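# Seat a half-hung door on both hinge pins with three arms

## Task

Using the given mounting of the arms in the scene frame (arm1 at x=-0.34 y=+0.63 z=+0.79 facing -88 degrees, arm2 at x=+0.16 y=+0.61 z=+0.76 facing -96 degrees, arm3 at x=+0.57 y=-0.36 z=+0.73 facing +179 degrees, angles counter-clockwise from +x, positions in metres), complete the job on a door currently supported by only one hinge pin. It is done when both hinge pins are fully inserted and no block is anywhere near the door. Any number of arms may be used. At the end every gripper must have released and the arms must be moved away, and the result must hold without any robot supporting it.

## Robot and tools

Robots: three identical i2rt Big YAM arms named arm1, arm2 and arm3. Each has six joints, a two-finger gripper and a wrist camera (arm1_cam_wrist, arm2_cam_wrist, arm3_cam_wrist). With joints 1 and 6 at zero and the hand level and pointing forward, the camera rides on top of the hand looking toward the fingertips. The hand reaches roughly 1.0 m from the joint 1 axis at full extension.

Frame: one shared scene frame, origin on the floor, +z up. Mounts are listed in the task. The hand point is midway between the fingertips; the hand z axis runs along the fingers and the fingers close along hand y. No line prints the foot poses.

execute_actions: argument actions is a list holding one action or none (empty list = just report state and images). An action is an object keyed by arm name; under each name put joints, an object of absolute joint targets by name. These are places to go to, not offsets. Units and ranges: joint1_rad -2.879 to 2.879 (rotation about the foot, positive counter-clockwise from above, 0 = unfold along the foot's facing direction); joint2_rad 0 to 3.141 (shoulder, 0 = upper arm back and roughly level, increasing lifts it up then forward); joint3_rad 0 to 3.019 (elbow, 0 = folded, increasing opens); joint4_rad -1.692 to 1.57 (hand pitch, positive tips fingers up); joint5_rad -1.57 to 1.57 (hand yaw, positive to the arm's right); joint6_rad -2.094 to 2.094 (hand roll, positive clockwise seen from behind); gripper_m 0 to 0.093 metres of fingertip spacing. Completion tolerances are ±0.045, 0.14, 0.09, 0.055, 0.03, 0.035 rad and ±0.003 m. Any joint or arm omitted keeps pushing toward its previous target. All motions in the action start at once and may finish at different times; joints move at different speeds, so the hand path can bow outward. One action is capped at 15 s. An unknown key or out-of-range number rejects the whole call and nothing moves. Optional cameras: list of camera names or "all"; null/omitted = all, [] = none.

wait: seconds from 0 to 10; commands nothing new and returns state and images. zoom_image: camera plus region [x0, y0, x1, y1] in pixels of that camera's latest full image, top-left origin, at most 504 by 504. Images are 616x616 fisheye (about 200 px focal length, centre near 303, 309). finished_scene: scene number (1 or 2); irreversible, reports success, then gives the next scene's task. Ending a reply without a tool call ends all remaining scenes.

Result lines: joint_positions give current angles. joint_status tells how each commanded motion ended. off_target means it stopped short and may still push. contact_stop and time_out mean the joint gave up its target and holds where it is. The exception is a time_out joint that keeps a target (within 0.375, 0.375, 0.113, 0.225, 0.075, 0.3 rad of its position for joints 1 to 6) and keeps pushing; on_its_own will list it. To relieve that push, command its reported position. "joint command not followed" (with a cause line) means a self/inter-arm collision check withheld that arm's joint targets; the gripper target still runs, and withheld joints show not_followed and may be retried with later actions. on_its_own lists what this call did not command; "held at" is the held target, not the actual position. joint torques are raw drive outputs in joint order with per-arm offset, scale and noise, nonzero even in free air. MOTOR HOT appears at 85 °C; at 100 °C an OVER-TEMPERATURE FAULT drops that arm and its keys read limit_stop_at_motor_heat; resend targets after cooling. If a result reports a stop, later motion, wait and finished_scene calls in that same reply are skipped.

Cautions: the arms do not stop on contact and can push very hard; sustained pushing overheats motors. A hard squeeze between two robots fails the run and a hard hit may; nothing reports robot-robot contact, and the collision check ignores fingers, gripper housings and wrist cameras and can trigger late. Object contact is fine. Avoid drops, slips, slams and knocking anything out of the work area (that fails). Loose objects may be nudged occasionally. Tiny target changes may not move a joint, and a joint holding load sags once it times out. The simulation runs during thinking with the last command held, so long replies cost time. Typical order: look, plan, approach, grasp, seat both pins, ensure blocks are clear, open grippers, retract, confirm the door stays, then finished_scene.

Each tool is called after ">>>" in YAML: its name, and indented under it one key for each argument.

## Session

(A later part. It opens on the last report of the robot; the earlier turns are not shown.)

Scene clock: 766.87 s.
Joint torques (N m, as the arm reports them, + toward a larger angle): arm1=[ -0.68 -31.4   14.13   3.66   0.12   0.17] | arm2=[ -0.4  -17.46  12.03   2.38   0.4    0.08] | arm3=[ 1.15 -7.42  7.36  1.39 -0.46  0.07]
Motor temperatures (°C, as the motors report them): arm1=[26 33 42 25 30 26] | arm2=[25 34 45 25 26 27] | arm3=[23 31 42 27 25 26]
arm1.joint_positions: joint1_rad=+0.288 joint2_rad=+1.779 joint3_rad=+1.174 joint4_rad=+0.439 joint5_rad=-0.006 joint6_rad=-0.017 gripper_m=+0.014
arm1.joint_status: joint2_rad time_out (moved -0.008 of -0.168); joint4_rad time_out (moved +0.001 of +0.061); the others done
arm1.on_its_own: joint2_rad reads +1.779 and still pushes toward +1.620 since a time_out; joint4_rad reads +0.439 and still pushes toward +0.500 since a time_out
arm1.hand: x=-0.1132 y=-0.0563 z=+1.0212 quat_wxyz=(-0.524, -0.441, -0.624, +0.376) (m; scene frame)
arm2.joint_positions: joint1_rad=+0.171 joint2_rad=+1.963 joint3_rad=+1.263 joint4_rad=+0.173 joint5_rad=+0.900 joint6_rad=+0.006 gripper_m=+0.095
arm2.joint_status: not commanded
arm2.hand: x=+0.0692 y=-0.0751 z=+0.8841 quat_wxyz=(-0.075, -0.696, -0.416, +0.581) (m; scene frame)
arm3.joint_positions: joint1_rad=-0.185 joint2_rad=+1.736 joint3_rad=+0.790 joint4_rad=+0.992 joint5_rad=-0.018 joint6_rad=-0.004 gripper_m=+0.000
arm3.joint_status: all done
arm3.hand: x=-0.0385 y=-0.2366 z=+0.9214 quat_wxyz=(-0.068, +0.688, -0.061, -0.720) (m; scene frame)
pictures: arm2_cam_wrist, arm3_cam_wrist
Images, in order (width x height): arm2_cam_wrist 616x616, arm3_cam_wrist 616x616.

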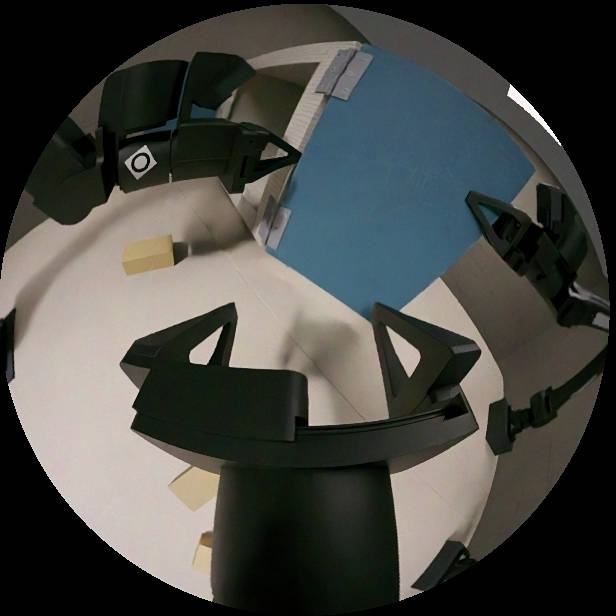

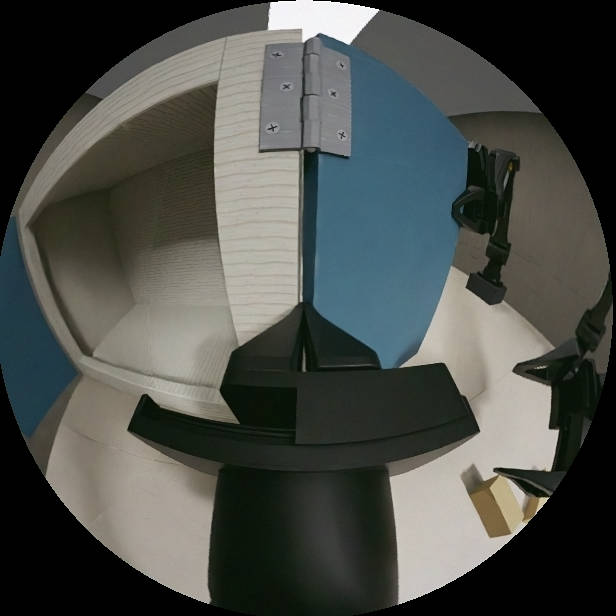

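>>> execute_actions:
  actions:
    - {"arm1":{"joints":{"joint2_rad":1.78,"joint3_rad":1.175,"joint4_rad":0.44,"gripper_m":0.04}}}
  cameras: ["arm2_cam_wrist"]

>>> execute_actions:
  actions:
    - {"arm3":{"joints":{"joint2_rad":1.62,"joint3_rad":0.70,"joint4_rad":0.75}}}
  cameras: ["arm3_cam_wrist"]

>>> zoom_image:
  camera: "arm3_cam_wrist"
  region: [250,250,370,420]

Scene clock: 773.83 s.
Joint torques (N m, as the arm reports them, + toward a larger angle): arm1=[ -0.37 -17.81   8.58   1.57  -0.03   0.15] | arm2=[ -0.34 -17.59  12.06   2.56   0.4    0.1 ] | arm3=[ 1.29 -7.52  7.54  1.3  -0.46  0.11]
Motor temperatures (°C, as the motors report them): arm1=[26 35 45 26 30 26] | arm2=[25 34 45 25 26 27] | arm3=[23 31 42 27 25 26]
arm1.joint_positions: joint1_rad=+0.287 joint2_rad=+1.788 joint3_rad=+1.164 joint4_rad=+0.437 joint5_rad=-0.003 joint6_rad=-0.014 gripper_m=+0.040
arm1.joint_status: all done
arm1.hand: x=-0.1152 y=-0.0551 z=+1.0092 quat_wxyz=(-0.517, -0.447, -0.628, +0.372) (m; scene frame)
arm2.joint_positions: joint1_rad=+0.171 joint2_rad=+1.963 joint3_rad=+1.263 joint4_rad=+0.173 joint5_rad=+0.900 joint6_rad=+0.006 gripper_m=+0.095
arm2.joint_status: not commanded
arm2.hand: x=+0.0692 y=-0.0751 z=+0.8841 quat_wxyz=(-0.075, -0.696, -0.416, +0.581) (m; scene frame)
arm3.joint_positions: joint1_rad=-0.185 joint2_rad=+1.736 joint3_rad=+0.790 joint4_rad=+0.992 joint5_rad=-0.018 joint6_rad=-0.004 gripper_m=+0.000
arm3.joint_status: not commanded
arm3.hand: x=-0.0385 y=-0.2365 z=+0.9213 quat_wxyz=(-0.068, +0.688, -0.061, -0.720) (m; scene frame)
pictures: arm2_cam_wrist
Images, in order (width x height): arm2_cam_wrist 616x616.

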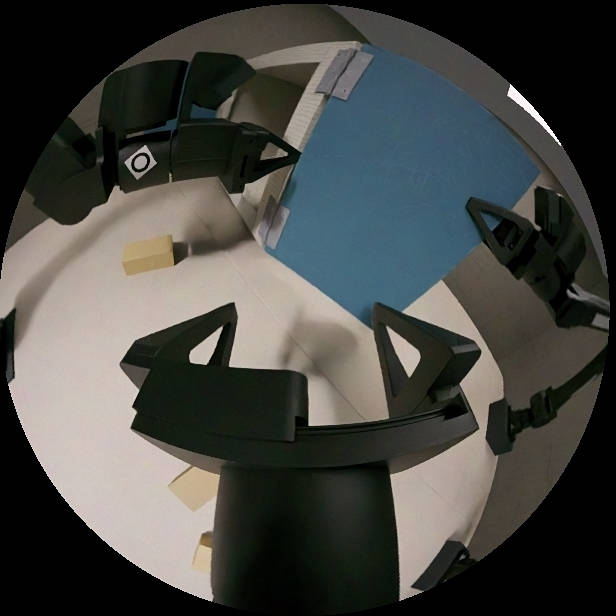

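Scene clock: 774.77 s.
Joint torques (N m, as the arm reports them, + toward a larger angle): arm1=[ -0.52 -18.24   8.67   1.67  -0.03   0.15] | arm2=[ -0.31 -17.93  11.94   2.54   0.38   0.08] | arm3=[  1.04 -11.87   6.87   1.39  -0.31   0.08]
Motor temperatures (°C, as the motors report them): arm1=[26 35 45 26 30 26] | arm2=[25 34 45 25 26 27] | arm3=[23 31 42 27 25 26]
arm1.joint_positions: joint1_rad=+0.287 joint2_rad=+1.788 joint3_rad=+1.164 joint4_rad=+0.437 joint5_rad=-0.003 joint6_rad=-0.014 gripper_m=+0.040
arm1.joint_status: not commanded
arm1.hand: x=-0.1152 y=-0.0551 z=+1.0092 quat_wxyz=(-0.517, -0.447, -0.628, +0.372) (m; scene frame)
arm2.joint_positions: joint1_rad=+0.171 joint2_rad=+1.963 joint3_rad=+1.263 joint4_rad=+0.173 joint5_rad=+0.900 joint6_rad=+0.006 gripper_m=+0.095
arm2.joint_status: not commanded
arm2.hand: x=+0.0692 y=-0.0751 z=+0.8841 quat_wxyz=(-0.075, -0.696, -0.416, +0.581) (m; scene frame)
arm3.joint_positions: joint1_rad=-0.185 joint2_rad=+1.641 joint3_rad=+0.698 joint4_rad=+0.761 joint5_rad=-0.022 joint6_rad=-0.004 gripper_m=+0.000
arm3.joint_status: all done
arm3.hand: x=-0.0016 y=-0.2446 z=+0.8768 quat_wxyz=(-0.057, +0.765, -0.068, -0.637) (m; scene frame)
pictures: arm3_cam_wrist
Images, in order (width x height): arm3_cam_wrist 616x616.

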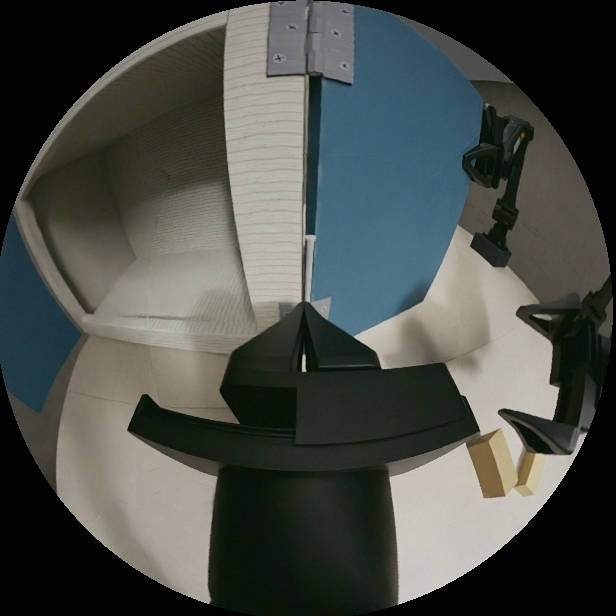

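Region (250, 250, 370, 420) of arm3_cam_wrist's 616x616 image, scaled by 2.965, with more detail than that image has; it fills the left 356 columns of this view, and the rest is white.

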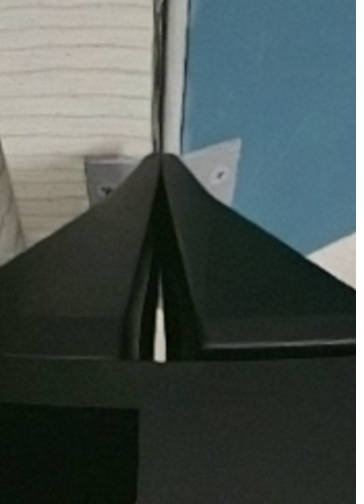

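Pin still stands. Open fingers to look at the hinge.

>>> execute_actions:
  actions:
    - {"arm3":{"joints":{"gripper_m":0.09,"joint2_rad":1.70,"joint3_rad":0.72,"joint4_rad":0.72}}}
  cameras: ["arm3_cam_wrist"]

>>> zoom_image:
  camera: "arm3_cam_wrist"
  region: [265,230,345,370]

Scene clock: 781.23 s.
Joint torques (N m, as the arm reports them, + toward a larger angle): arm1=[ -0.65 -18.05   8.65   1.67  -0.03   0.14] | arm2=[ -0.5  -17.83  11.99   2.41   0.43   0.08] | arm3=[  1.07 -10.35   8.14   1.66  -0.33   0.06]
Motor temperatures (°C, as the motors report them): arm1=[26 34 44 25 29 26] | arm2=[25 35 45 25 26 27] | arm3=[23 32 42 27 25 26]
arm1.joint_positions: joint1_rad=+0.287 joint2_rad=+1.788 joint3_rad=+1.164 joint4_rad=+0.437 joint5_rad=-0.003 joint6_rad=-0.014 gripper_m=+0.040
arm1.joint_status: not commanded
arm1.hand: x=-0.1152 y=-0.0551 z=+1.0092 quat_wxyz=(-0.517, -0.447, -0.628, +0.372) (m; scene frame)
arm2.joint_positions: joint1_rad=+0.171 joint2_rad=+1.963 joint3_rad=+1.263 joint4_rad=+0.173 joint5_rad=+0.900 joint6_rad=+0.006 gripper_m=+0.095
arm2.joint_status: not commanded
arm2.hand: x=+0.0692 y=-0.0751 z=+0.8841 quat_wxyz=(-0.075, -0.696, -0.416, +0.581) (m; scene frame)
arm3.joint_positions: joint1_rad=-0.185 joint2_rad=+1.694 joint3_rad=+0.698 joint4_rad=+0.728 joint5_rad=-0.022 joint6_rad=-0.004 gripper_m=+0.090
arm3.joint_status: all done
arm3.hand: x=+0.0002 y=-0.2450 z=+0.8394 quat_wxyz=(-0.054, +0.792, -0.071, -0.604) (m; scene frame)
pictures: arm3_cam_wrist
Images, in order (width x height): arm3_cam_wrist 616x616.

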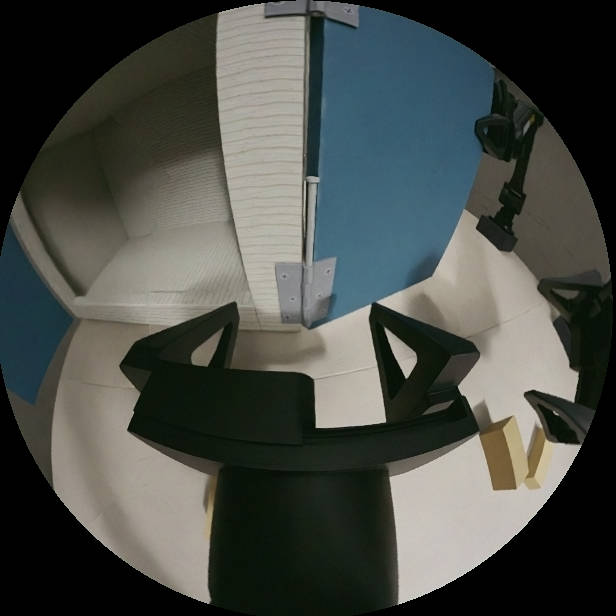

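Region (265, 230, 345, 370) of arm3_cam_wrist's 616x616 image, scaled by 3.600, with more detail than that image has; it fills the left 288 columns of this view, and the rest is white.

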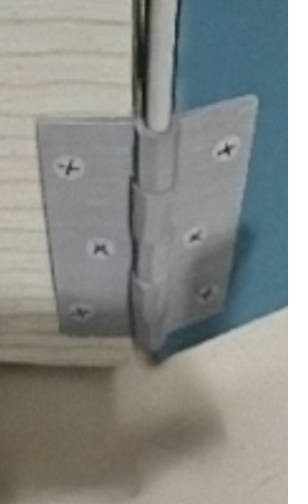

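>>> execute_actions:
  actions:
    - {"arm1":{"joints":{"gripper_m":0.0}},"arm3":{"joints":{"gripper_m":0.0}}}
  cameras: []

>>> execute_actions:
  actions:
    - {"arm1":{"joints":{"joint2_rad":1.68,"joint3_rad":1.22}},"arm3":{"joints":{"gripper_m":0.09}}}
  cameras: ["arm3_cam_wrist"]

>>> zoom_image:
  camera: "arm3_cam_wrist"
  region: [265,230,345,370]

Scene clock: 793.60 s.
Joint torques (N m, as the arm reports them, + toward a larger angle): arm1=[ -0.67 -18.03   8.64   1.71   0.14   0.17] | arm2=[ -0.7  -17.55  11.97   2.55   0.39   0.06] | arm3=[  0.65 -10.06   8.17   1.41  -0.32   0.08]
Motor temperatures (°C, as the motors report them): arm1=[26 33 43 25 29 26] | arm2=[25 35 45 25 26 27] | arm3=[23 32 42 27 25 26]
arm1.joint_positions: joint1_rad=+0.287 joint2_rad=+1.788 joint3_rad=+1.164 joint4_rad=+0.437 joint5_rad=-0.006 joint6_rad=-0.016 gripper_m=+0.014
arm1.joint_status: gripper_m off_target (ended at +0.014, target +0.000)
arm1.hand: x=-0.1145 y=-0.0548 z=+1.0092 quat_wxyz=(-0.517, -0.445, -0.629, +0.372) (m; scene frame)
arm2.joint_positions: joint1_rad=+0.171 joint2_rad=+1.963 joint3_rad=+1.263 joint4_rad=+0.173 joint5_rad=+0.900 joint6_rad=+0.006 gripper_m=+0.095
arm2.joint_status: not commanded
arm2.hand: x=+0.0692 y=-0.0751 z=+0.8841 quat_wxyz=(-0.075, -0.696, -0.416, +0.581) (m; scene frame)
arm3.joint_positions: joint1_rad=-0.185 joint2_rad=+1.694 joint3_rad=+0.698 joint4_rad=+0.728 joint5_rad=-0.022 joint6_rad=-0.004 gripper_m=+0.000
arm3.joint_status: all done
arm3.hand: x=+0.0002 y=-0.2450 z=+0.8394 quat_wxyz=(-0.054, +0.792, -0.071, -0.604) (m; scene frame)
pictures: none
No camera images: the call's "cameras" was empty. Leave "cameras" out to get every camera's image.

Scene clock: 794.30 s.
Joint torques (N m, as the arm reports them, + toward a larger angle): arm1=[ -0.53 -26.18  12.21   2.06   0.12   0.17] | arm2=[ -0.52 -17.91  12.12   2.52   0.41   0.08] | arm3=[ 0.71 -9.58  8.15  1.57 -0.31  0.09]
Motor temperatures (°C, as the motors report them): arm1=[26 33 43 25 29 26] | arm2=[25 35 45 25 26 27] | arm3=[23 32 42 27 25 26]
arm1.joint_positions: joint1_rad=+0.287 joint2_rad=+1.781 joint3_rad=+1.166 joint4_rad=+0.426 joint5_rad=-0.006 joint6_rad=-0.016 gripper_m=+0.014
arm1.joint_status: all done
arm1.hand: x=-0.1147 y=-0.0543 z=+1.0128 quat_wxyz=(-0.516, -0.446, -0.630, +0.371) (m; scene frame)
arm2.joint_positions: joint1_rad=+0.171 joint2_rad=+1.963 joint3_rad=+1.263 joint4_rad=+0.173 joint5_rad=+0.900 joint6_rad=+0.006 gripper_m=+0.095
arm2.joint_status: not commanded
arm2.hand: x=+0.0692 y=-0.0751 z=+0.8841 quat_wxyz=(-0.075, -0.696, -0.416, +0.581) (m; scene frame)
arm3.joint_positions: joint1_rad=-0.185 joint2_rad=+1.694 joint3_rad=+0.698 joint4_rad=+0.728 joint5_rad=-0.022 joint6_rad=-0.004 gripper_m=+0.090
arm3.joint_status: all done
arm3.hand: x=+0.0002 y=-0.2450 z=+0.8394 quat_wxyz=(-0.054, +0.792, -0.071, -0.604) (m; scene frame)
pictures: arm3_cam_wrist
Images, in order (width x height): arm3_cam_wrist 616x616.

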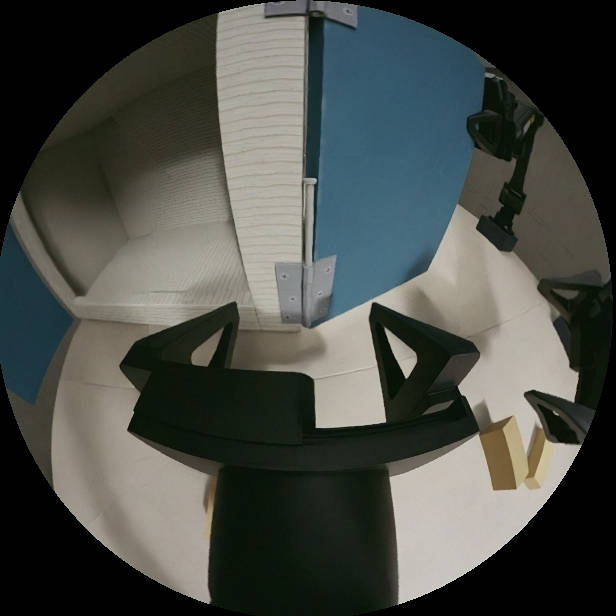

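Region (265, 230, 345, 370) of arm3_cam_wrist's 616x616 image, scaled by 3.600, with more detail than that image has; it fills the left 288 columns of this view, and the rest is white.

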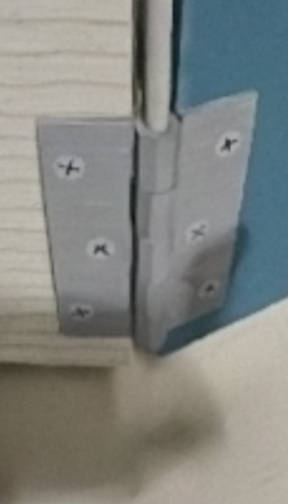

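>>> execute_actions:
  actions:
    - {"arm1":{"joints":{"joint2_rad":1.65}},"arm3":{"joints":{"gripper_m":0.0,"joint2_rad":1.58,"joint4_rad":0.86}}}
  cameras: []

>>> execute_actions:
  actions:
    - {"arm3":{"joints":{"joint3_rad":0.84,"joint2_rad":1.67,"joint4_rad":0.90}}}
  cameras: ["arm3_cam_wrist","arm2_cam_wrist"]

Scene clock: 800.37 s.
Joint torques (N m, as the arm reports them, + toward a larger angle): arm1=[ -0.6  -28.66  12.12   2.25   0.12   0.17] | arm2=[ -0.46 -17.83  12.03   2.61   0.43   0.04] | arm3=[ 1.15 -9.44  8.89  2.19 -0.3   0.1 ]
Motor temperatures (°C, as the motors report them): arm1=[26 34 44 25 29 26] | arm2=[25 35 45 25 26 27] | arm3=[23 32 43 27 25 26]
arm1.joint_positions: joint1_rad=+0.287 joint2_rad=+1.779 joint3_rad=+1.168 joint4_rad=+0.420 joint5_rad=-0.006 joint6_rad=-0.016 gripper_m=+0.014
arm1.joint_status: all done
arm1.hand: x=-0.1147 y=-0.0542 z=+1.0135 quat_wxyz=(-0.516, -0.446, -0.631, +0.371) (m; scene frame)
arm2.joint_positions: joint1_rad=+0.171 joint2_rad=+1.963 joint3_rad=+1.263 joint4_rad=+0.173 joint5_rad=+0.900 joint6_rad=+0.006 gripper_m=+0.095
arm2.joint_status: not commanded
arm2.hand: x=+0.0692 y=-0.0751 z=+0.8841 quat_wxyz=(-0.075, -0.696, -0.416, +0.581) (m; scene frame)
arm3.joint_positions: joint1_rad=-0.185 joint2_rad=+1.577 joint3_rad=+0.698 joint4_rad=+0.844 joint5_rad=-0.022 joint6_rad=-0.004 gripper_m=+0.000
arm3.joint_status: all done
arm3.hand: x=-0.0007 y=-0.2449 z=+0.9333 quat_wxyz=(-0.064, +0.716, -0.063, -0.692) (m; scene frame)
pictures: none
No camera images: the call's "cameras" was empty. Leave "cameras" out to get every camera's image.

Scene clock: 801.23 s.
Joint torques (N m, as the arm reports them, + toward a larger angle): arm1=[ -0.69 -28.78  12.14   2.24   0.13   0.17] | arm2=[ -0.45 -17.16  11.94   2.52   0.39   0.06] | arm3=[  0.73 -10.47  11.06   2.54  -0.29   0.1 ]
Motor temperatures (°C, as the motors report them): arm1=[26 34 45 25 29 26] | arm2=[25 35 45 25 26 27] | arm3=[23 32 43 27 25 26]
arm1.joint_positions: joint1_rad=+0.287 joint2_rad=+1.779 joint3_rad=+1.168 joint4_rad=+0.420 joint5_rad=-0.006 joint6_rad=-0.016 gripper_m=+0.014
arm1.joint_status: not commanded
arm1.hand: x=-0.1147 y=-0.0542 z=+1.0135 quat_wxyz=(-0.516, -0.446, -0.631, +0.371) (m; scene frame)
arm2.joint_positions: joint1_rad=+0.171 joint2_rad=+1.963 joint3_rad=+1.263 joint4_rad=+0.173 joint5_rad=+0.900 joint6_rad=+0.006 gripper_m=+0.095
arm2.joint_status: not commanded
arm2.hand: x=+0.0692 y=-0.0751 z=+0.8841 quat_wxyz=(-0.075, -0.696, -0.416, +0.581) (m; scene frame)
arm3.joint_positions: joint1_rad=-0.185 joint2_rad=+1.662 joint3_rad=+0.793 joint4_rad=+0.880 joint5_rad=-0.022 joint6_rad=-0.004 gripper_m=+0.000
arm3.joint_status: all done
arm3.hand: x=-0.0349 y=-0.2380 z=+0.9395 quat_wxyz=(-0.065, +0.700, -0.061, -0.708) (m; scene frame)
pictures: arm2_cam_wrist, arm3_cam_wrist
Images, in order (width x height): arm2_cam_wrist 616x616, arm3_cam_wrist 616x616.

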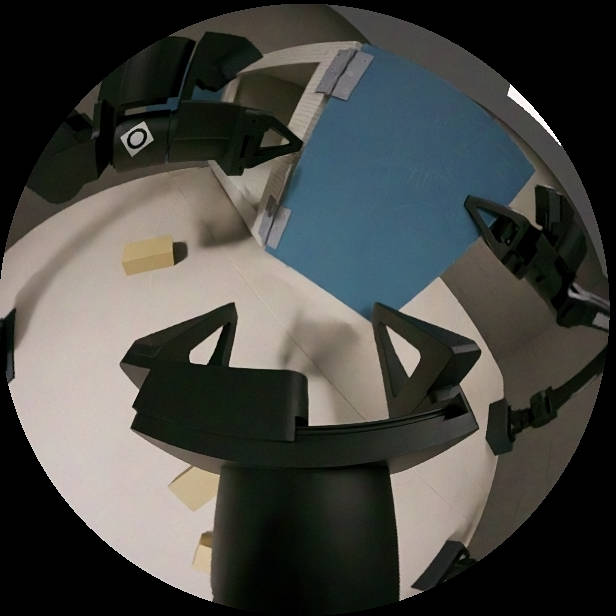

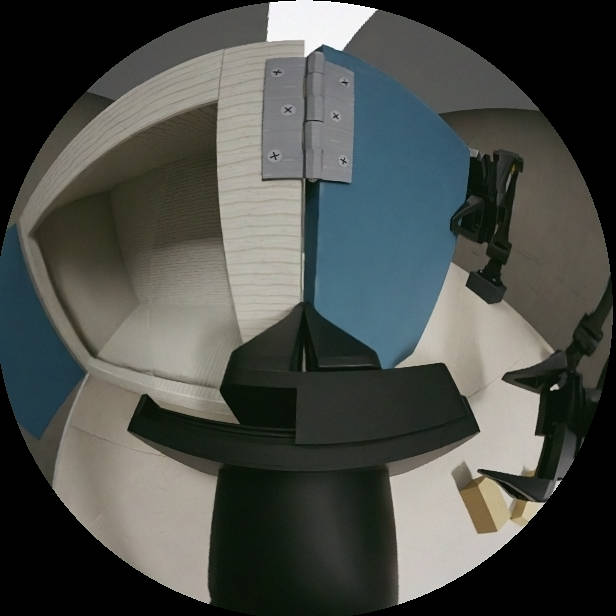

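Press hard.

>>> execute_actions:
  actions:
    - {"arm3":{"joints":{"joint3_rad":0.76,"joint2_rad":1.92,"joint4_rad":0.95}}}
  cameras: ["arm2_cam_wrist"]

>>> zoom_image:
  camera: "arm2_cam_wrist"
  region: [245,130,315,255]

Scene clock: 811.33 s.
Joint torques (N m, as the arm reports them, + toward a larger angle): arm1=[ -0.64 -28.63  12.1    2.3    0.12   0.16] | arm2=[ -0.47 -17.87  12.03   2.47   0.41   0.08] | arm3=[ 1.01 -0.53  5.27 -1.33 -0.26  0.08]
Motor temperatures (°C, as the motors report them): arm1=[26 36 46 25 29 26] | arm2=[25 35 45 25 26 27] | arm3=[23 32 44 27 25 26]
arm1.joint_positions: joint1_rad=+0.287 joint2_rad=+1.779 joint3_rad=+1.168 joint4_rad=+0.419 joint5_rad=-0.006 joint6_rad=-0.016 gripper_m=+0.014
arm1.joint_status: not commanded
arm1.hand: x=-0.1147 y=-0.0542 z=+1.0133 quat_wxyz=(-0.515, -0.446, -0.631, +0.371) (m; scene frame)
arm2.joint_positions: joint1_rad=+0.171 joint2_rad=+1.963 joint3_rad=+1.263 joint4_rad=+0.173 joint5_rad=+0.900 joint6_rad=+0.006 gripper_m=+0.095
arm2.joint_status: not commanded
arm2.hand: x=+0.0692 y=-0.0751 z=+0.8841 quat_wxyz=(-0.075, -0.696, -0.416, +0.581) (m; scene frame)
arm3.joint_positions: joint1_rad=-0.185 joint2_rad=+1.775 joint3_rad=+0.772 joint4_rad=+1.036 joint5_rad=-0.023 joint6_rad=-0.004 gripper_m=+0.000
arm3.joint_status: joint2_rad time_out (moved +0.113 of +0.258); joint4_rad time_out (moved +0.156 of +0.070); the others done
arm3.on_its_own: joint2_rad reads +1.775 and still pushes toward +1.920 since a time_out; joint4_rad reads +1.036 and still pushes toward +0.950 since a time_out
arm3.hand: x=-0.0348 y=-0.2382 z=+0.9007 quat_wxyz=(-0.066, +0.693, -0.060, -0.716) (m; scene frame)
pictures: arm2_cam_wrist
Images, in order (width x height): arm2_cam_wrist 616x616.

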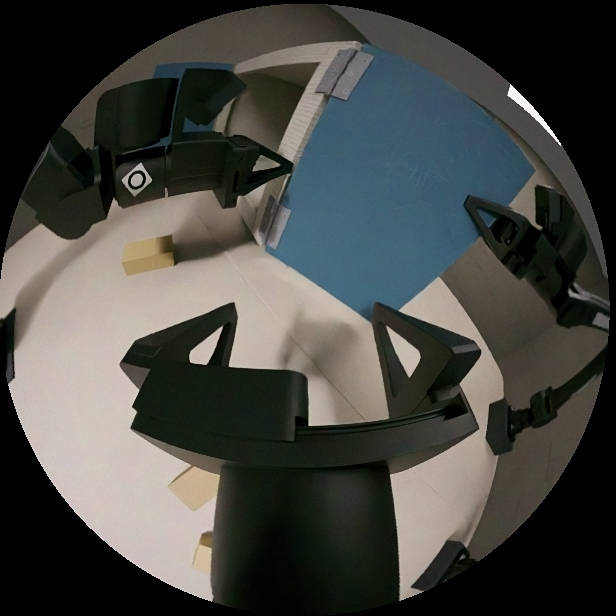

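Region (245, 130, 315, 255) of arm2_cam_wrist's 616x616 image, scaled by 4.032, with more detail than that image has; it fills the left 282 columns of this view, and the rest is white.

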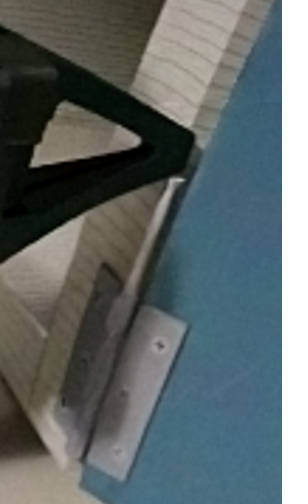

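>>> execute_actions:
  actions:
    - {"arm3":{"joints":{"joint3_rad":0.72,"joint2_rad":1.66,"joint4_rad":0.75,"gripper_m":0.09}}}
  cameras: ["arm3_cam_wrist"]

>>> zoom_image:
  camera: "arm3_cam_wrist"
  region: [250,170,370,370]

Scene clock: 819.23 s.
Joint torques (N m, as the arm reports them, + toward a larger angle): arm1=[ -0.62 -28.48  12.08   2.33   0.13   0.17] | arm2=[ -0.56 -17.78  11.89   2.56   0.43   0.04] | arm3=[ 0.79 -9.58  8.05  1.42 -0.3   0.08]
Motor temperatures (°C, as the motors report them): arm1=[26 37 47 25 29 26] | arm2=[25 35 46 25 26 27] | arm3=[23 31 43 27 25 26]
arm1.joint_positions: joint1_rad=+0.287 joint2_rad=+1.779 joint3_rad=+1.168 joint4_rad=+0.419 joint5_rad=-0.006 joint6_rad=-0.016 gripper_m=+0.014
arm1.joint_status: not commanded
arm1.hand: x=-0.1147 y=-0.0543 z=+1.0135 quat_wxyz=(-0.516, -0.446, -0.631, +0.371) (m; scene frame)
arm2.joint_positions: joint1_rad=+0.171 joint2_rad=+1.963 joint3_rad=+1.263 joint4_rad=+0.173 joint5_rad=+0.900 joint6_rad=+0.006 gripper_m=+0.095
arm2.joint_status: not commanded
arm2.hand: x=+0.0692 y=-0.0751 z=+0.8841 quat_wxyz=(-0.075, -0.696, -0.416, +0.581) (m; scene frame)
arm3.joint_positions: joint1_rad=-0.185 joint2_rad=+1.649 joint3_rad=+0.706 joint4_rad=+0.760 joint5_rad=-0.022 joint6_rad=-0.004 gripper_m=+0.090
arm3.joint_status: all done
arm3.hand: x=-0.0042 y=-0.2442 z=+0.8754 quat_wxyz=(-0.057, +0.766, -0.068, -0.637) (m; scene frame)
pictures: arm3_cam_wrist
Images, in order (width x height): arm3_cam_wrist 616x616.

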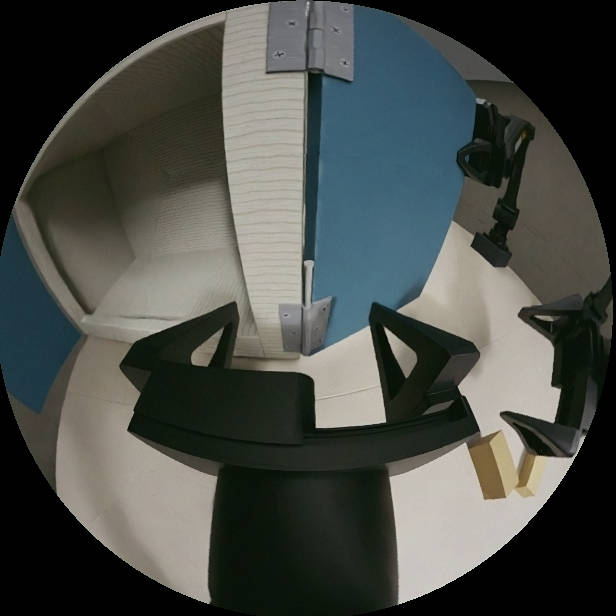

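Region (250, 170, 370, 370) of arm3_cam_wrist's 616x616 image, scaled by 2.520, with more detail than that image has; it fills the left 302 columns of this view, and the rest is white.

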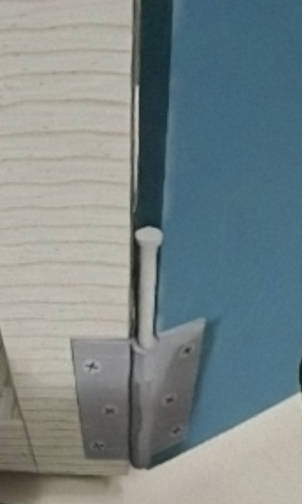

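>>> execute_actions:
  actions:
    - {"arm3":{"joints":{"joint2_rad":1.47,"joint4_rad":0.17,"gripper_m":0.0,"joint3_rad":0.9}}}
  cameras: []

>>> execute_actions:
  actions:
    - {"arm3":{"joints":{"joint2_rad":1.56,"joint4_rad":0.15,"joint3_rad":0.99}}}
  cameras: ["arm3_cam_wrist","arm2_cam_wrist"]

Scene clock: 830.40 s.
Joint torques (N m, as the arm reports them, + toward a larger angle): arm1=[ -0.66 -28.63  12.1    2.3    0.13   0.17] | arm2=[ -0.29 -17.43  11.88   2.48   0.41   0.08] | arm3=[ 0.71 -9.34 10.26  1.37 -0.28  0.05]
Motor temperatures (°C, as the motors report them): arm1=[26 37 47 25 29 26] | arm2=[25 35 46 25 26 27] | arm3=[23 31 43 27 25 26]
arm1.joint_positions: joint1_rad=+0.287 joint2_rad=+1.779 joint3_rad=+1.168 joint4_rad=+0.419 joint5_rad=-0.006 joint6_rad=-0.016 gripper_m=+0.014
arm1.joint_status: not commanded
arm1.hand: x=-0.1147 y=-0.0543 z=+1.0135 quat_wxyz=(-0.516, -0.446, -0.631, +0.371) (m; scene frame)
arm2.joint_positions: joint1_rad=+0.171 joint2_rad=+1.963 joint3_rad=+1.263 joint4_rad=+0.173 joint5_rad=+0.900 joint6_rad=+0.006 gripper_m=+0.095
arm2.joint_status: not commanded
arm2.hand: x=+0.0692 y=-0.0751 z=+0.8841 quat_wxyz=(-0.075, -0.696, -0.416, +0.581) (m; scene frame)
arm3.joint_positions: joint1_rad=-0.185 joint2_rad=+1.461 joint3_rad=+0.882 joint4_rad=+0.181 joint5_rad=-0.022 joint6_rad=-0.004 gripper_m=+0.000
arm3.joint_status: all done
arm3.hand: x=-0.0131 y=-0.2424 z=+0.9372 quat_wxyz=(-0.048, +0.829, -0.075, -0.551) (m; scene frame)
pictures: none
No camera images: the call's "cameras" was empty. Leave "cameras" out to get every camera's image.

Scene clock: 831.17 s.
Joint torques (N m, as the arm reports them, + toward a larger angle): arm1=[ -0.5  -28.62  12.05   2.26   0.13   0.18] | arm2=[ -0.35 -17.56  11.94   2.6    0.45   0.1 ] | arm3=[  0.78 -10.76  12.96   1.44  -0.42   0.1 ]
Motor temperatures (°C, as the motors report them): arm1=[26 37 47 25 29 26] | arm2=[25 35 46 25 26 27] | arm3=[23 31 43 27 25 26]
arm1.joint_positions: joint1_rad=+0.287 joint2_rad=+1.779 joint3_rad=+1.168 joint4_rad=+0.419 joint5_rad=-0.006 joint6_rad=-0.016 gripper_m=+0.014
arm1.joint_status: not commanded
arm1.hand: x=-0.1147 y=-0.0543 z=+1.0135 quat_wxyz=(-0.516, -0.446, -0.631, +0.371) (m; scene frame)
arm2.joint_positions: joint1_rad=+0.171 joint2_rad=+1.963 joint3_rad=+1.263 joint4_rad=+0.173 joint5_rad=+0.900 joint6_rad=+0.006 gripper_m=+0.095
arm2.joint_status: not commanded
arm2.hand: x=+0.0692 y=-0.0751 z=+0.8841 quat_wxyz=(-0.075, -0.696, -0.416, +0.581) (m; scene frame)
arm3.joint_positions: joint1_rad=-0.185 joint2_rad=+1.554 joint3_rad=+0.938 joint4_rad=+0.160 joint5_rad=-0.019 joint6_rad=-0.004 gripper_m=+0.000
arm3.joint_status: all done
arm3.hand: x=-0.0341 y=-0.2376 z=+0.9076 quat_wxyz=(-0.046, +0.845, -0.078, -0.526) (m; scene frame)
pictures: arm2_cam_wrist, arm3_cam_wrist
Images, in order (width x height): arm2_cam_wrist 616x616, arm3_cam_wrist 616x616.

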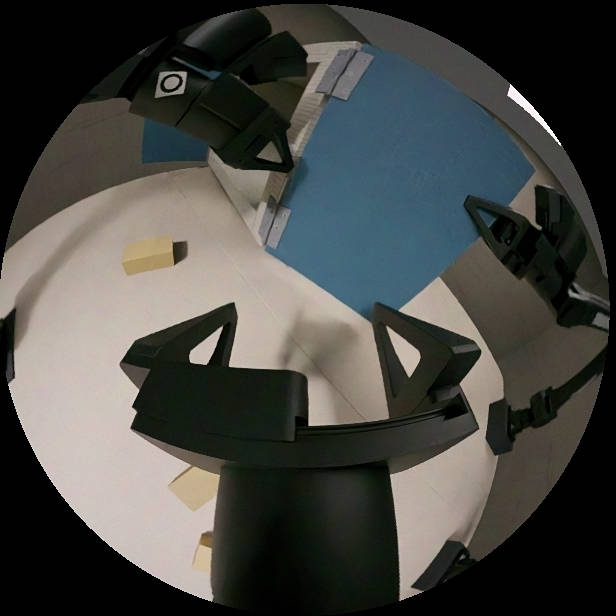

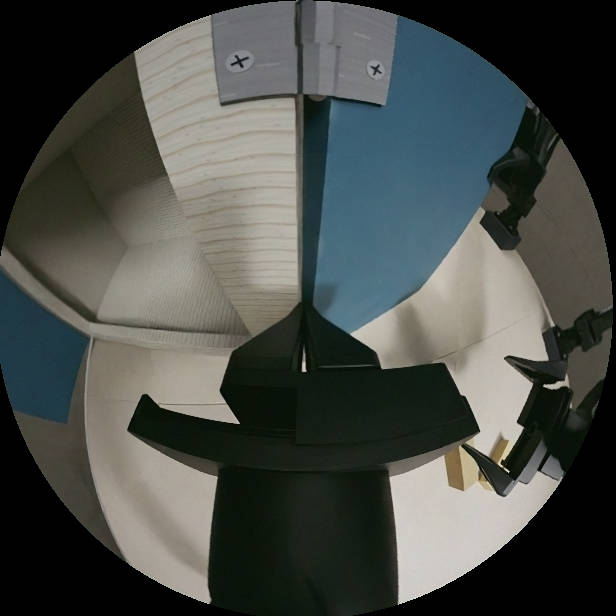

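>>> execute_actions:
  actions:
    - {"arm3":{"joints":{"joint2_rad":1.72,"joint4_rad":0.34,"joint3_rad":0.89}}}
  cameras: ["arm2_cam_wrist"]

>>> zoom_image:
  camera: "arm2_cam_wrist"
  region: [245,130,315,255]

Scene clock: 836.13 s.
Joint torques (N m, as the arm reports them, + toward a larger angle): arm1=[ -0.55 -28.57  12.11   2.34   0.13   0.16] | arm2=[ -0.48 -18.02  11.96   2.51   0.4    0.07] | arm3=[ 1.23 -2.82  7.97  1.39 -0.47  0.08]
Motor temperatures (°C, as the motors report them): arm1=[26 38 48 25 28 26] | arm2=[25 35 46 25 26 27] | arm3=[23 32 45 27 25 26]
arm1.joint_positions: joint1_rad=+0.287 joint2_rad=+1.779 joint3_rad=+1.168 joint4_rad=+0.419 joint5_rad=-0.006 joint6_rad=-0.016 gripper_m=+0.014
arm1.joint_status: not commanded
arm1.hand: x=-0.1147 y=-0.0543 z=+1.0135 quat_wxyz=(-0.516, -0.446, -0.631, +0.371) (m; scene frame)
arm2.joint_positions: joint1_rad=+0.171 joint2_rad=+1.963 joint3_rad=+1.263 joint4_rad=+0.173 joint5_rad=+0.900 joint6_rad=+0.006 gripper_m=+0.095
arm2.joint_status: not commanded
arm2.hand: x=+0.0692 y=-0.0751 z=+0.8841 quat_wxyz=(-0.075, -0.696, -0.416, +0.581) (m; scene frame)
arm3.joint_positions: joint1_rad=-0.185 joint2_rad=+1.602 joint3_rad=+0.891 joint4_rad=+0.352 joint5_rad=-0.018 joint6_rad=-0.003 gripper_m=+0.000
arm3.joint_status: all done
arm3.hand: x=-0.0394 y=-0.2363 z=+0.8981 quat_wxyz=(-0.051, +0.819, -0.076, -0.567) (m; scene frame)
pictures: arm2_cam_wrist
Images, in order (width x height): arm2_cam_wrist 616x616.

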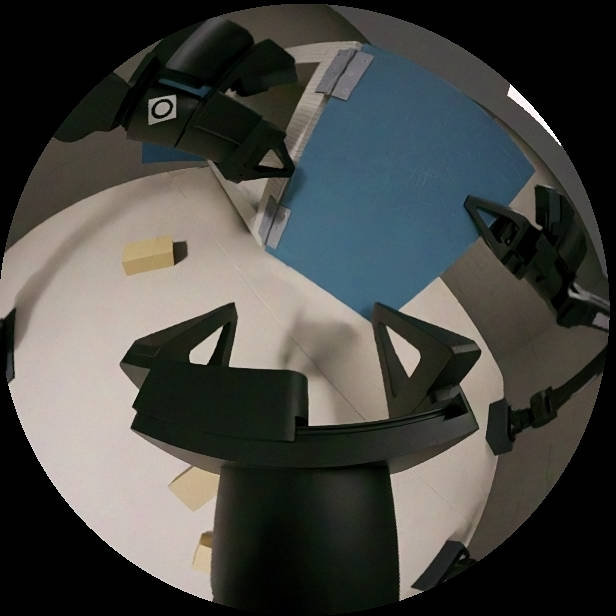

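Region (245, 130, 315, 255) of arm2_cam_wrist's 616x616 image, scaled by 4.032, with more detail than that image has; it fills the left 282 columns of this view, and the rest is white.

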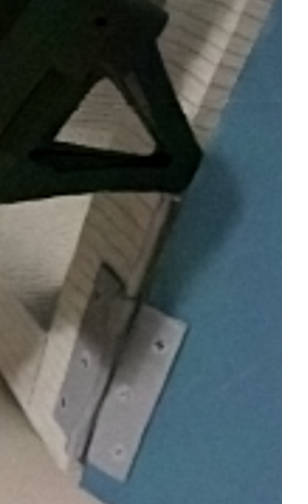

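>>> execute_actions:
  actions:
    - {"arm1":{"joints":{"joint2_rad":1.80,"joint3_rad":1.17}},"arm3":{"joints":{"joint2_rad":1.75}}}
  cameras: []

>>> execute_actions:
  actions:
    - {"arm1":{"joints":{"joint2_rad":1.70,"joint1_rad":0.32}}}
  cameras: []

>>> execute_actions:
  actions:
    - {"arm1":{"joints":{"joint2_rad":1.66,"joint1_rad":0.25}}}
  cameras: ["arm2_cam_wrist"]

Scene clock: 842.17 s.
Joint torques (N m, as the arm reports them, + toward a larger angle): arm1=[ -0.54 -16.04   7.99   2.17   0.14   0.16] | arm2=[ -1.1  -17.7   12.04   2.52   0.4    0.09] | arm3=[ 0.81 -0.76  8.16  0.92 -0.49  0.07]
Motor temperatures (°C, as the motors report them): arm1=[26 37 47 25 28 26] | arm2=[25 35 46 25 26 27] | arm3=[23 31 44 27 25 26]
arm1.joint_positions: joint1_rad=+0.287 joint2_rad=+1.784 joint3_rad=+1.167 joint4_rad=+0.422 joint5_rad=-0.006 joint6_rad=-0.016 gripper_m=+0.014
arm1.joint_status: all done
arm1.hand: x=-0.1145 y=-0.0547 z=+1.0097 quat_wxyz=(-0.514, -0.447, -0.632, +0.370) (m; scene frame)
arm2.joint_positions: joint1_rad=+0.171 joint2_rad=+1.963 joint3_rad=+1.263 joint4_rad=+0.173 joint5_rad=+0.900 joint6_rad=+0.006 gripper_m=+0.095
arm2.joint_status: not commanded
arm2.hand: x=+0.0692 y=-0.0751 z=+0.8841 quat_wxyz=(-0.075, -0.696, -0.416, +0.581) (m; scene frame)
arm3.joint_positions: joint1_rad=-0.185 joint2_rad=+1.607 joint3_rad=+0.890 joint4_rad=+0.363 joint5_rad=-0.018 joint6_rad=-0.003 gripper_m=+0.000
arm3.joint_status: joint2_rad time_out (moved +0.005 of +0.148)
arm3.on_its_own: joint2_rad reads +1.607 and still pushes toward +1.750 since a time_out
arm3.hand: x=-0.0400 y=-0.2362 z=+0.8970 quat_wxyz=(-0.051, +0.817, -0.075, -0.569) (m; scene frame)
pictures: none
No camera images: the call's "cameras" was empty. Leave "cameras" out to get every camera's image.

not run: a stop came earlier in this reply.

not run: a stop came earlier in this reply.

>>> execute_actions:
  actions:
    - {"arm1":{"joints":{"joint2_rad":1.68,"joint1_rad":0.33}},"arm3":{"joints":{"joint2_rad":1.70,"joint3_rad":0.85}}}
  cameras: ["arm2_cam_wrist"]

>>> zoom_image:
  camera: "arm2_cam_wrist"
  region: [245,130,315,255]

Scene clock: 847.40 s.
Joint torques (N m, as the arm reports them, + toward a larger angle): arm1=[  1.74 -26.05   8.11   2.13  -1.14   0.16] | arm2=[ -0.5  -17.8   12.1    2.55   0.37   0.06] | arm3=[ 1.02 -4.01  5.37  0.48 -0.48  0.06]
Motor temperatures (°C, as the motors report them): arm1=[26 36 46 25 28 26] | arm2=[25 36 46 25 26 27] | arm3=[23 31 44 27 25 26]
arm1.joint_positions: joint1_rad=+0.304 joint2_rad=+1.780 joint3_rad=+1.166 joint4_rad=+0.422 joint5_rad=+0.020 joint6_rad=-0.015 gripper_m=+0.014
arm1.joint_status: all done
arm1.hand: x=-0.1075 y=-0.0516 z=+1.0126 quat_wxyz=(-0.513, -0.448, -0.629, +0.374) (m; scene frame)
arm2.joint_positions: joint1_rad=+0.171 joint2_rad=+1.963 joint3_rad=+1.263 joint4_rad=+0.173 joint5_rad=+0.900 joint6_rad=+0.006 gripper_m=+0.095
arm2.joint_status: not commanded
arm2.hand: x=+0.0692 y=-0.0751 z=+0.8841 quat_wxyz=(-0.075, -0.696, -0.416, +0.581) (m; scene frame)
arm3.joint_positions: joint1_rad=-0.185 joint2_rad=+1.607 joint3_rad=+0.883 joint4_rad=+0.375 joint5_rad=-0.018 joint6_rad=-0.002 gripper_m=+0.000
arm3.joint_status: all done
arm3.hand: x=-0.0389 y=-0.2364 z=+0.8966 quat_wxyz=(-0.051, +0.815, -0.076, -0.572) (m; scene frame)
pictures: arm2_cam_wrist
Images, in order (width x height): arm2_cam_wrist 616x616.

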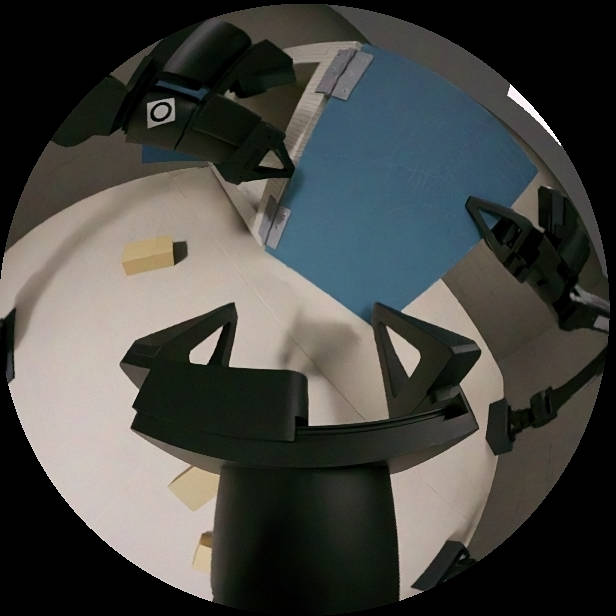

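Region (245, 130, 315, 255) of arm2_cam_wrist's 616x616 image, scaled by 4.032, with more detail than that image has; it fills the left 282 columns of this view, and the rest is white.

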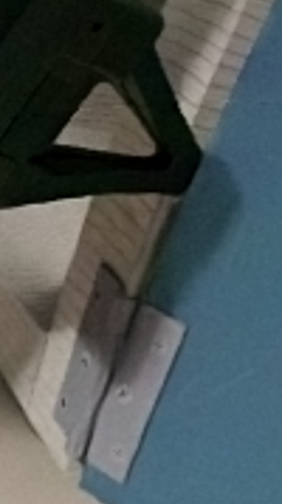

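>>> execute_actions:
  actions:
    - {"arm1":{"joints":{"joint2_rad":1.64,"joint1_rad":0.287,"joint3_rad":1.22}},"arm3":{"joints":{"joint5_rad":0.01}}}
  cameras: []

>>> execute_actions:
  actions:
    - {"arm3":{"joints":{"joint5_rad":-0.05}}}
  cameras: ["arm2_cam_wrist"]

Scene clock: 859.87 s.
Joint torques (N m, as the arm reports them, + toward a larger angle): arm1=[ -0.63 -29.4   12.12   2.37  -0.36   0.16] | arm2=[ -0.54 -17.53  12.08   2.51   0.42   0.09] | arm3=[ 0.58 -4.06  5.26  0.57  0.3   0.06]
Motor temperatures (°C, as the motors report them): arm1=[26 37 44 25 29 26] | arm2=[25 36 46 25 26 27] | arm3=[23 30 42 26 25 26]
arm1.joint_positions: joint1_rad=+0.294 joint2_rad=+1.778 joint3_rad=+1.168 joint4_rad=+0.418 joint5_rad=+0.005 joint6_rad=-0.015 gripper_m=+0.014
arm1.joint_status: all done
arm1.hand: x=-0.1120 y=-0.0532 z=+1.0138 quat_wxyz=(-0.515, -0.447, -0.630, +0.372) (m; scene frame)
arm2.joint_positions: joint1_rad=+0.171 joint2_rad=+1.963 joint3_rad=+1.263 joint4_rad=+0.173 joint5_rad=+0.900 joint6_rad=+0.006 gripper_m=+0.095
arm2.joint_status: not commanded
arm2.hand: x=+0.0692 y=-0.0751 z=+0.8841 quat_wxyz=(-0.075, -0.696, -0.416, +0.581) (m; scene frame)
arm3.joint_positions: joint1_rad=-0.182 joint2_rad=+1.607 joint3_rad=+0.883 joint4_rad=+0.375 joint5_rad=-0.001 joint6_rad=-0.002 gripper_m=+0.000
arm3.joint_status: all done
arm3.hand: x=-0.0387 y=-0.2354 z=+0.8966 quat_wxyz=(-0.057, +0.815, -0.079, -0.571) (m; scene frame)
pictures: none
No camera images: the call's "cameras" was empty. Leave "cameras" out to get every camera's image.

Scene clock: 860.47 s.
Joint torques (N m, as the arm reports them, + toward a larger angle): arm1=[ -0.52 -29.32  12.1    2.31  -0.38   0.14] | arm2=[ -0.89 -17.69  11.99   2.54   0.39   0.08] | arm3=[ 1.43 -4.26  5.32  0.55 -0.93  0.06]
Motor temperatures (°C, as the motors report them): arm1=[26 37 44 25 29 26] | arm2=[25 36 46 25 26 27] | arm3=[23 30 42 26 25 26]
arm1.joint_positions: joint1_rad=+0.294 joint2_rad=+1.778 joint3_rad=+1.168 joint4_rad=+0.418 joint5_rad=+0.005 joint6_rad=-0.015 gripper_m=+0.014
arm1.joint_status: not commanded
arm1.hand: x=-0.1120 y=-0.0532 z=+1.0138 quat_wxyz=(-0.515, -0.447, -0.630, +0.372) (m; scene frame)
arm2.joint_positions: joint1_rad=+0.171 joint2_rad=+1.963 joint3_rad=+1.263 joint4_rad=+0.173 joint5_rad=+0.900 joint6_rad=+0.006 gripper_m=+0.095
arm2.joint_status: not commanded
arm2.hand: x=+0.0692 y=-0.0751 z=+0.8841 quat_wxyz=(-0.075, -0.696, -0.416, +0.581) (m; scene frame)
arm3.joint_positions: joint1_rad=-0.188 joint2_rad=+1.607 joint3_rad=+0.883 joint4_rad=+0.375 joint5_rad=-0.031 joint6_rad=-0.002 gripper_m=+0.000
arm3.joint_status: all done
arm3.hand: x=-0.0389 y=-0.2366 z=+0.8966 quat_wxyz=(-0.047, +0.816, -0.073, -0.572) (m; scene frame)
pictures: arm2_cam_wrist
Images, in order (width x height): arm2_cam_wrist 616x616.

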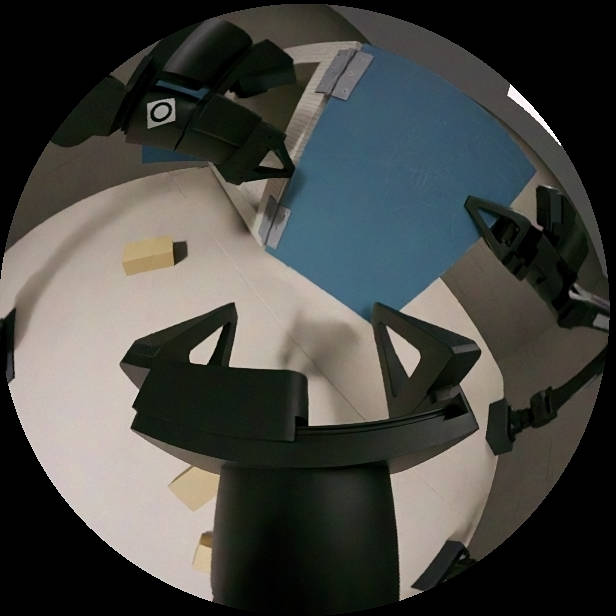

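>>> execute_actions:
  actions:
    - {"arm3":{"joints":{"joint3_rad":0.72,"joint2_rad":1.50,"joint4_rad":0.5,"joint5_rad":-0.025,"gripper_m":0.0}}}
  cameras: []

>>> execute_actions:
  actions:
    - {"arm3":{"joints":{"joint2_rad":1.66,"joint4_rad":0.70,"gripper_m":0.09}}}
  cameras: ["arm3_cam_wrist"]

>>> zoom_image:
  camera: "arm3_cam_wrist"
  region: [260,200,360,360]

Scene clock: 866.37 s.
Joint torques (N m, as the arm reports them, + toward a larger angle): arm1=[ -0.64 -29.56  12.13   2.34  -0.38   0.16] | arm2=[ -0.18 -17.69  11.97   2.54   0.42   0.09] | arm3=[  0.88 -10.59   8.76   2.38  -0.1    0.04]
Motor temperatures (°C, as the motors report them): arm1=[26 38 46 25 29 26] | arm2=[25 36 46 25 26 27] | arm3=[23 31 42 26 25 26]
arm1.joint_positions: joint1_rad=+0.294 joint2_rad=+1.778 joint3_rad=+1.168 joint4_rad=+0.418 joint5_rad=+0.005 joint6_rad=-0.015 gripper_m=+0.014
arm1.joint_status: not commanded
arm1.hand: x=-0.1120 y=-0.0532 z=+1.0137 quat_wxyz=(-0.515, -0.447, -0.630, +0.372) (m; scene frame)
arm2.joint_positions: joint1_rad=+0.171 joint2_rad=+1.963 joint3_rad=+1.263 joint4_rad=+0.173 joint5_rad=+0.900 joint6_rad=+0.006 gripper_m=+0.095
arm2.joint_status: not commanded
arm2.hand: x=+0.0692 y=-0.0751 z=+0.8841 quat_wxyz=(-0.075, -0.696, -0.416, +0.581) (m; scene frame)
arm3.joint_positions: joint1_rad=-0.188 joint2_rad=+1.513 joint3_rad=+0.706 joint4_rad=+0.480 joint5_rad=-0.026 joint6_rad=-0.002 gripper_m=+0.000
arm3.joint_status: all done
arm3.hand: x=+0.0160 y=-0.2470 z=+0.8847 quat_wxyz=(-0.050, +0.809, -0.074, -0.581) (m; scene frame)
pictures: none
No camera images: the call's "cameras" was empty. Leave "cameras" out to get every camera's image.

Scene clock: 867.40 s.
Joint torques (N m, as the arm reports them, + toward a larger angle): arm1=[ -0.49 -29.5   12.08   2.28  -0.37   0.14] | arm2=[ -0.76 -17.74  11.95   2.5    0.43   0.05] | arm3=[  1.38 -10.87   7.81   2.61  -0.11   0.03]
Motor temperatures (°C, as the motors report them): arm1=[26 38 46 25 29 26] | arm2=[25 36 46 25 26 27] | arm3=[23 31 42 26 25 26]
arm1.joint_positions: joint1_rad=+0.294 joint2_rad=+1.778 joint3_rad=+1.168 joint4_rad=+0.418 joint5_rad=+0.005 joint6_rad=-0.015 gripper_m=+0.014
arm1.joint_status: not commanded
arm1.hand: x=-0.1120 y=-0.0532 z=+1.0137 quat_wxyz=(-0.515, -0.447, -0.630, +0.372) (m; scene frame)
arm2.joint_positions: joint1_rad=+0.171 joint2_rad=+1.963 joint3_rad=+1.263 joint4_rad=+0.173 joint5_rad=+0.900 joint6_rad=+0.006 gripper_m=+0.095
arm2.joint_status: not commanded
arm2.hand: x=+0.0692 y=-0.0751 z=+0.8841 quat_wxyz=(-0.075, -0.696, -0.416, +0.581) (m; scene frame)
arm3.joint_positions: joint1_rad=-0.188 joint2_rad=+1.665 joint3_rad=+0.706 joint4_rad=+0.678 joint5_rad=-0.026 joint6_rad=-0.002 gripper_m=+0.090
arm3.joint_status: all done
arm3.hand: x=+0.0004 y=-0.2437 z=+0.8471 quat_wxyz=(-0.052, +0.796, -0.072, -0.599) (m; scene frame)
pictures: arm3_cam_wrist
Images, in order (width x height): arm3_cam_wrist 616x616.

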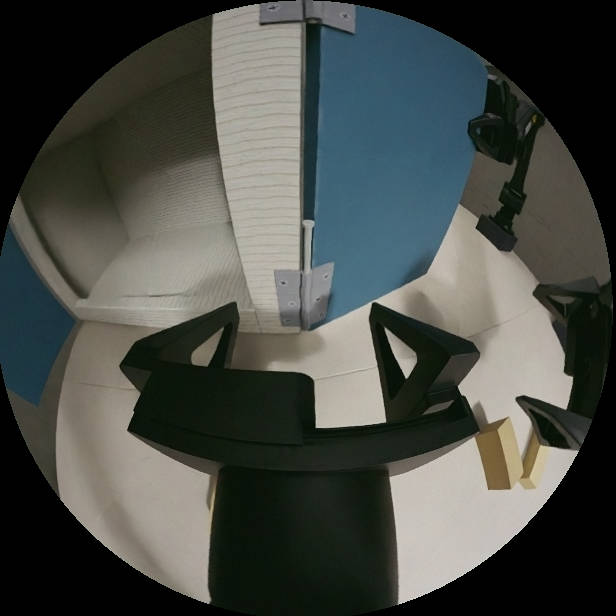

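Region (260, 200, 360, 360) of arm3_cam_wrist's 616x616 image, scaled by 3.150, with more detail than that image has; it fills the left 315 columns of this view, and the rest is white.

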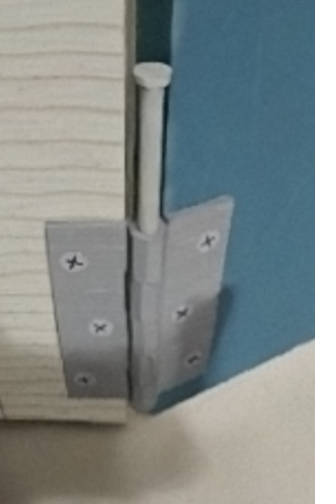

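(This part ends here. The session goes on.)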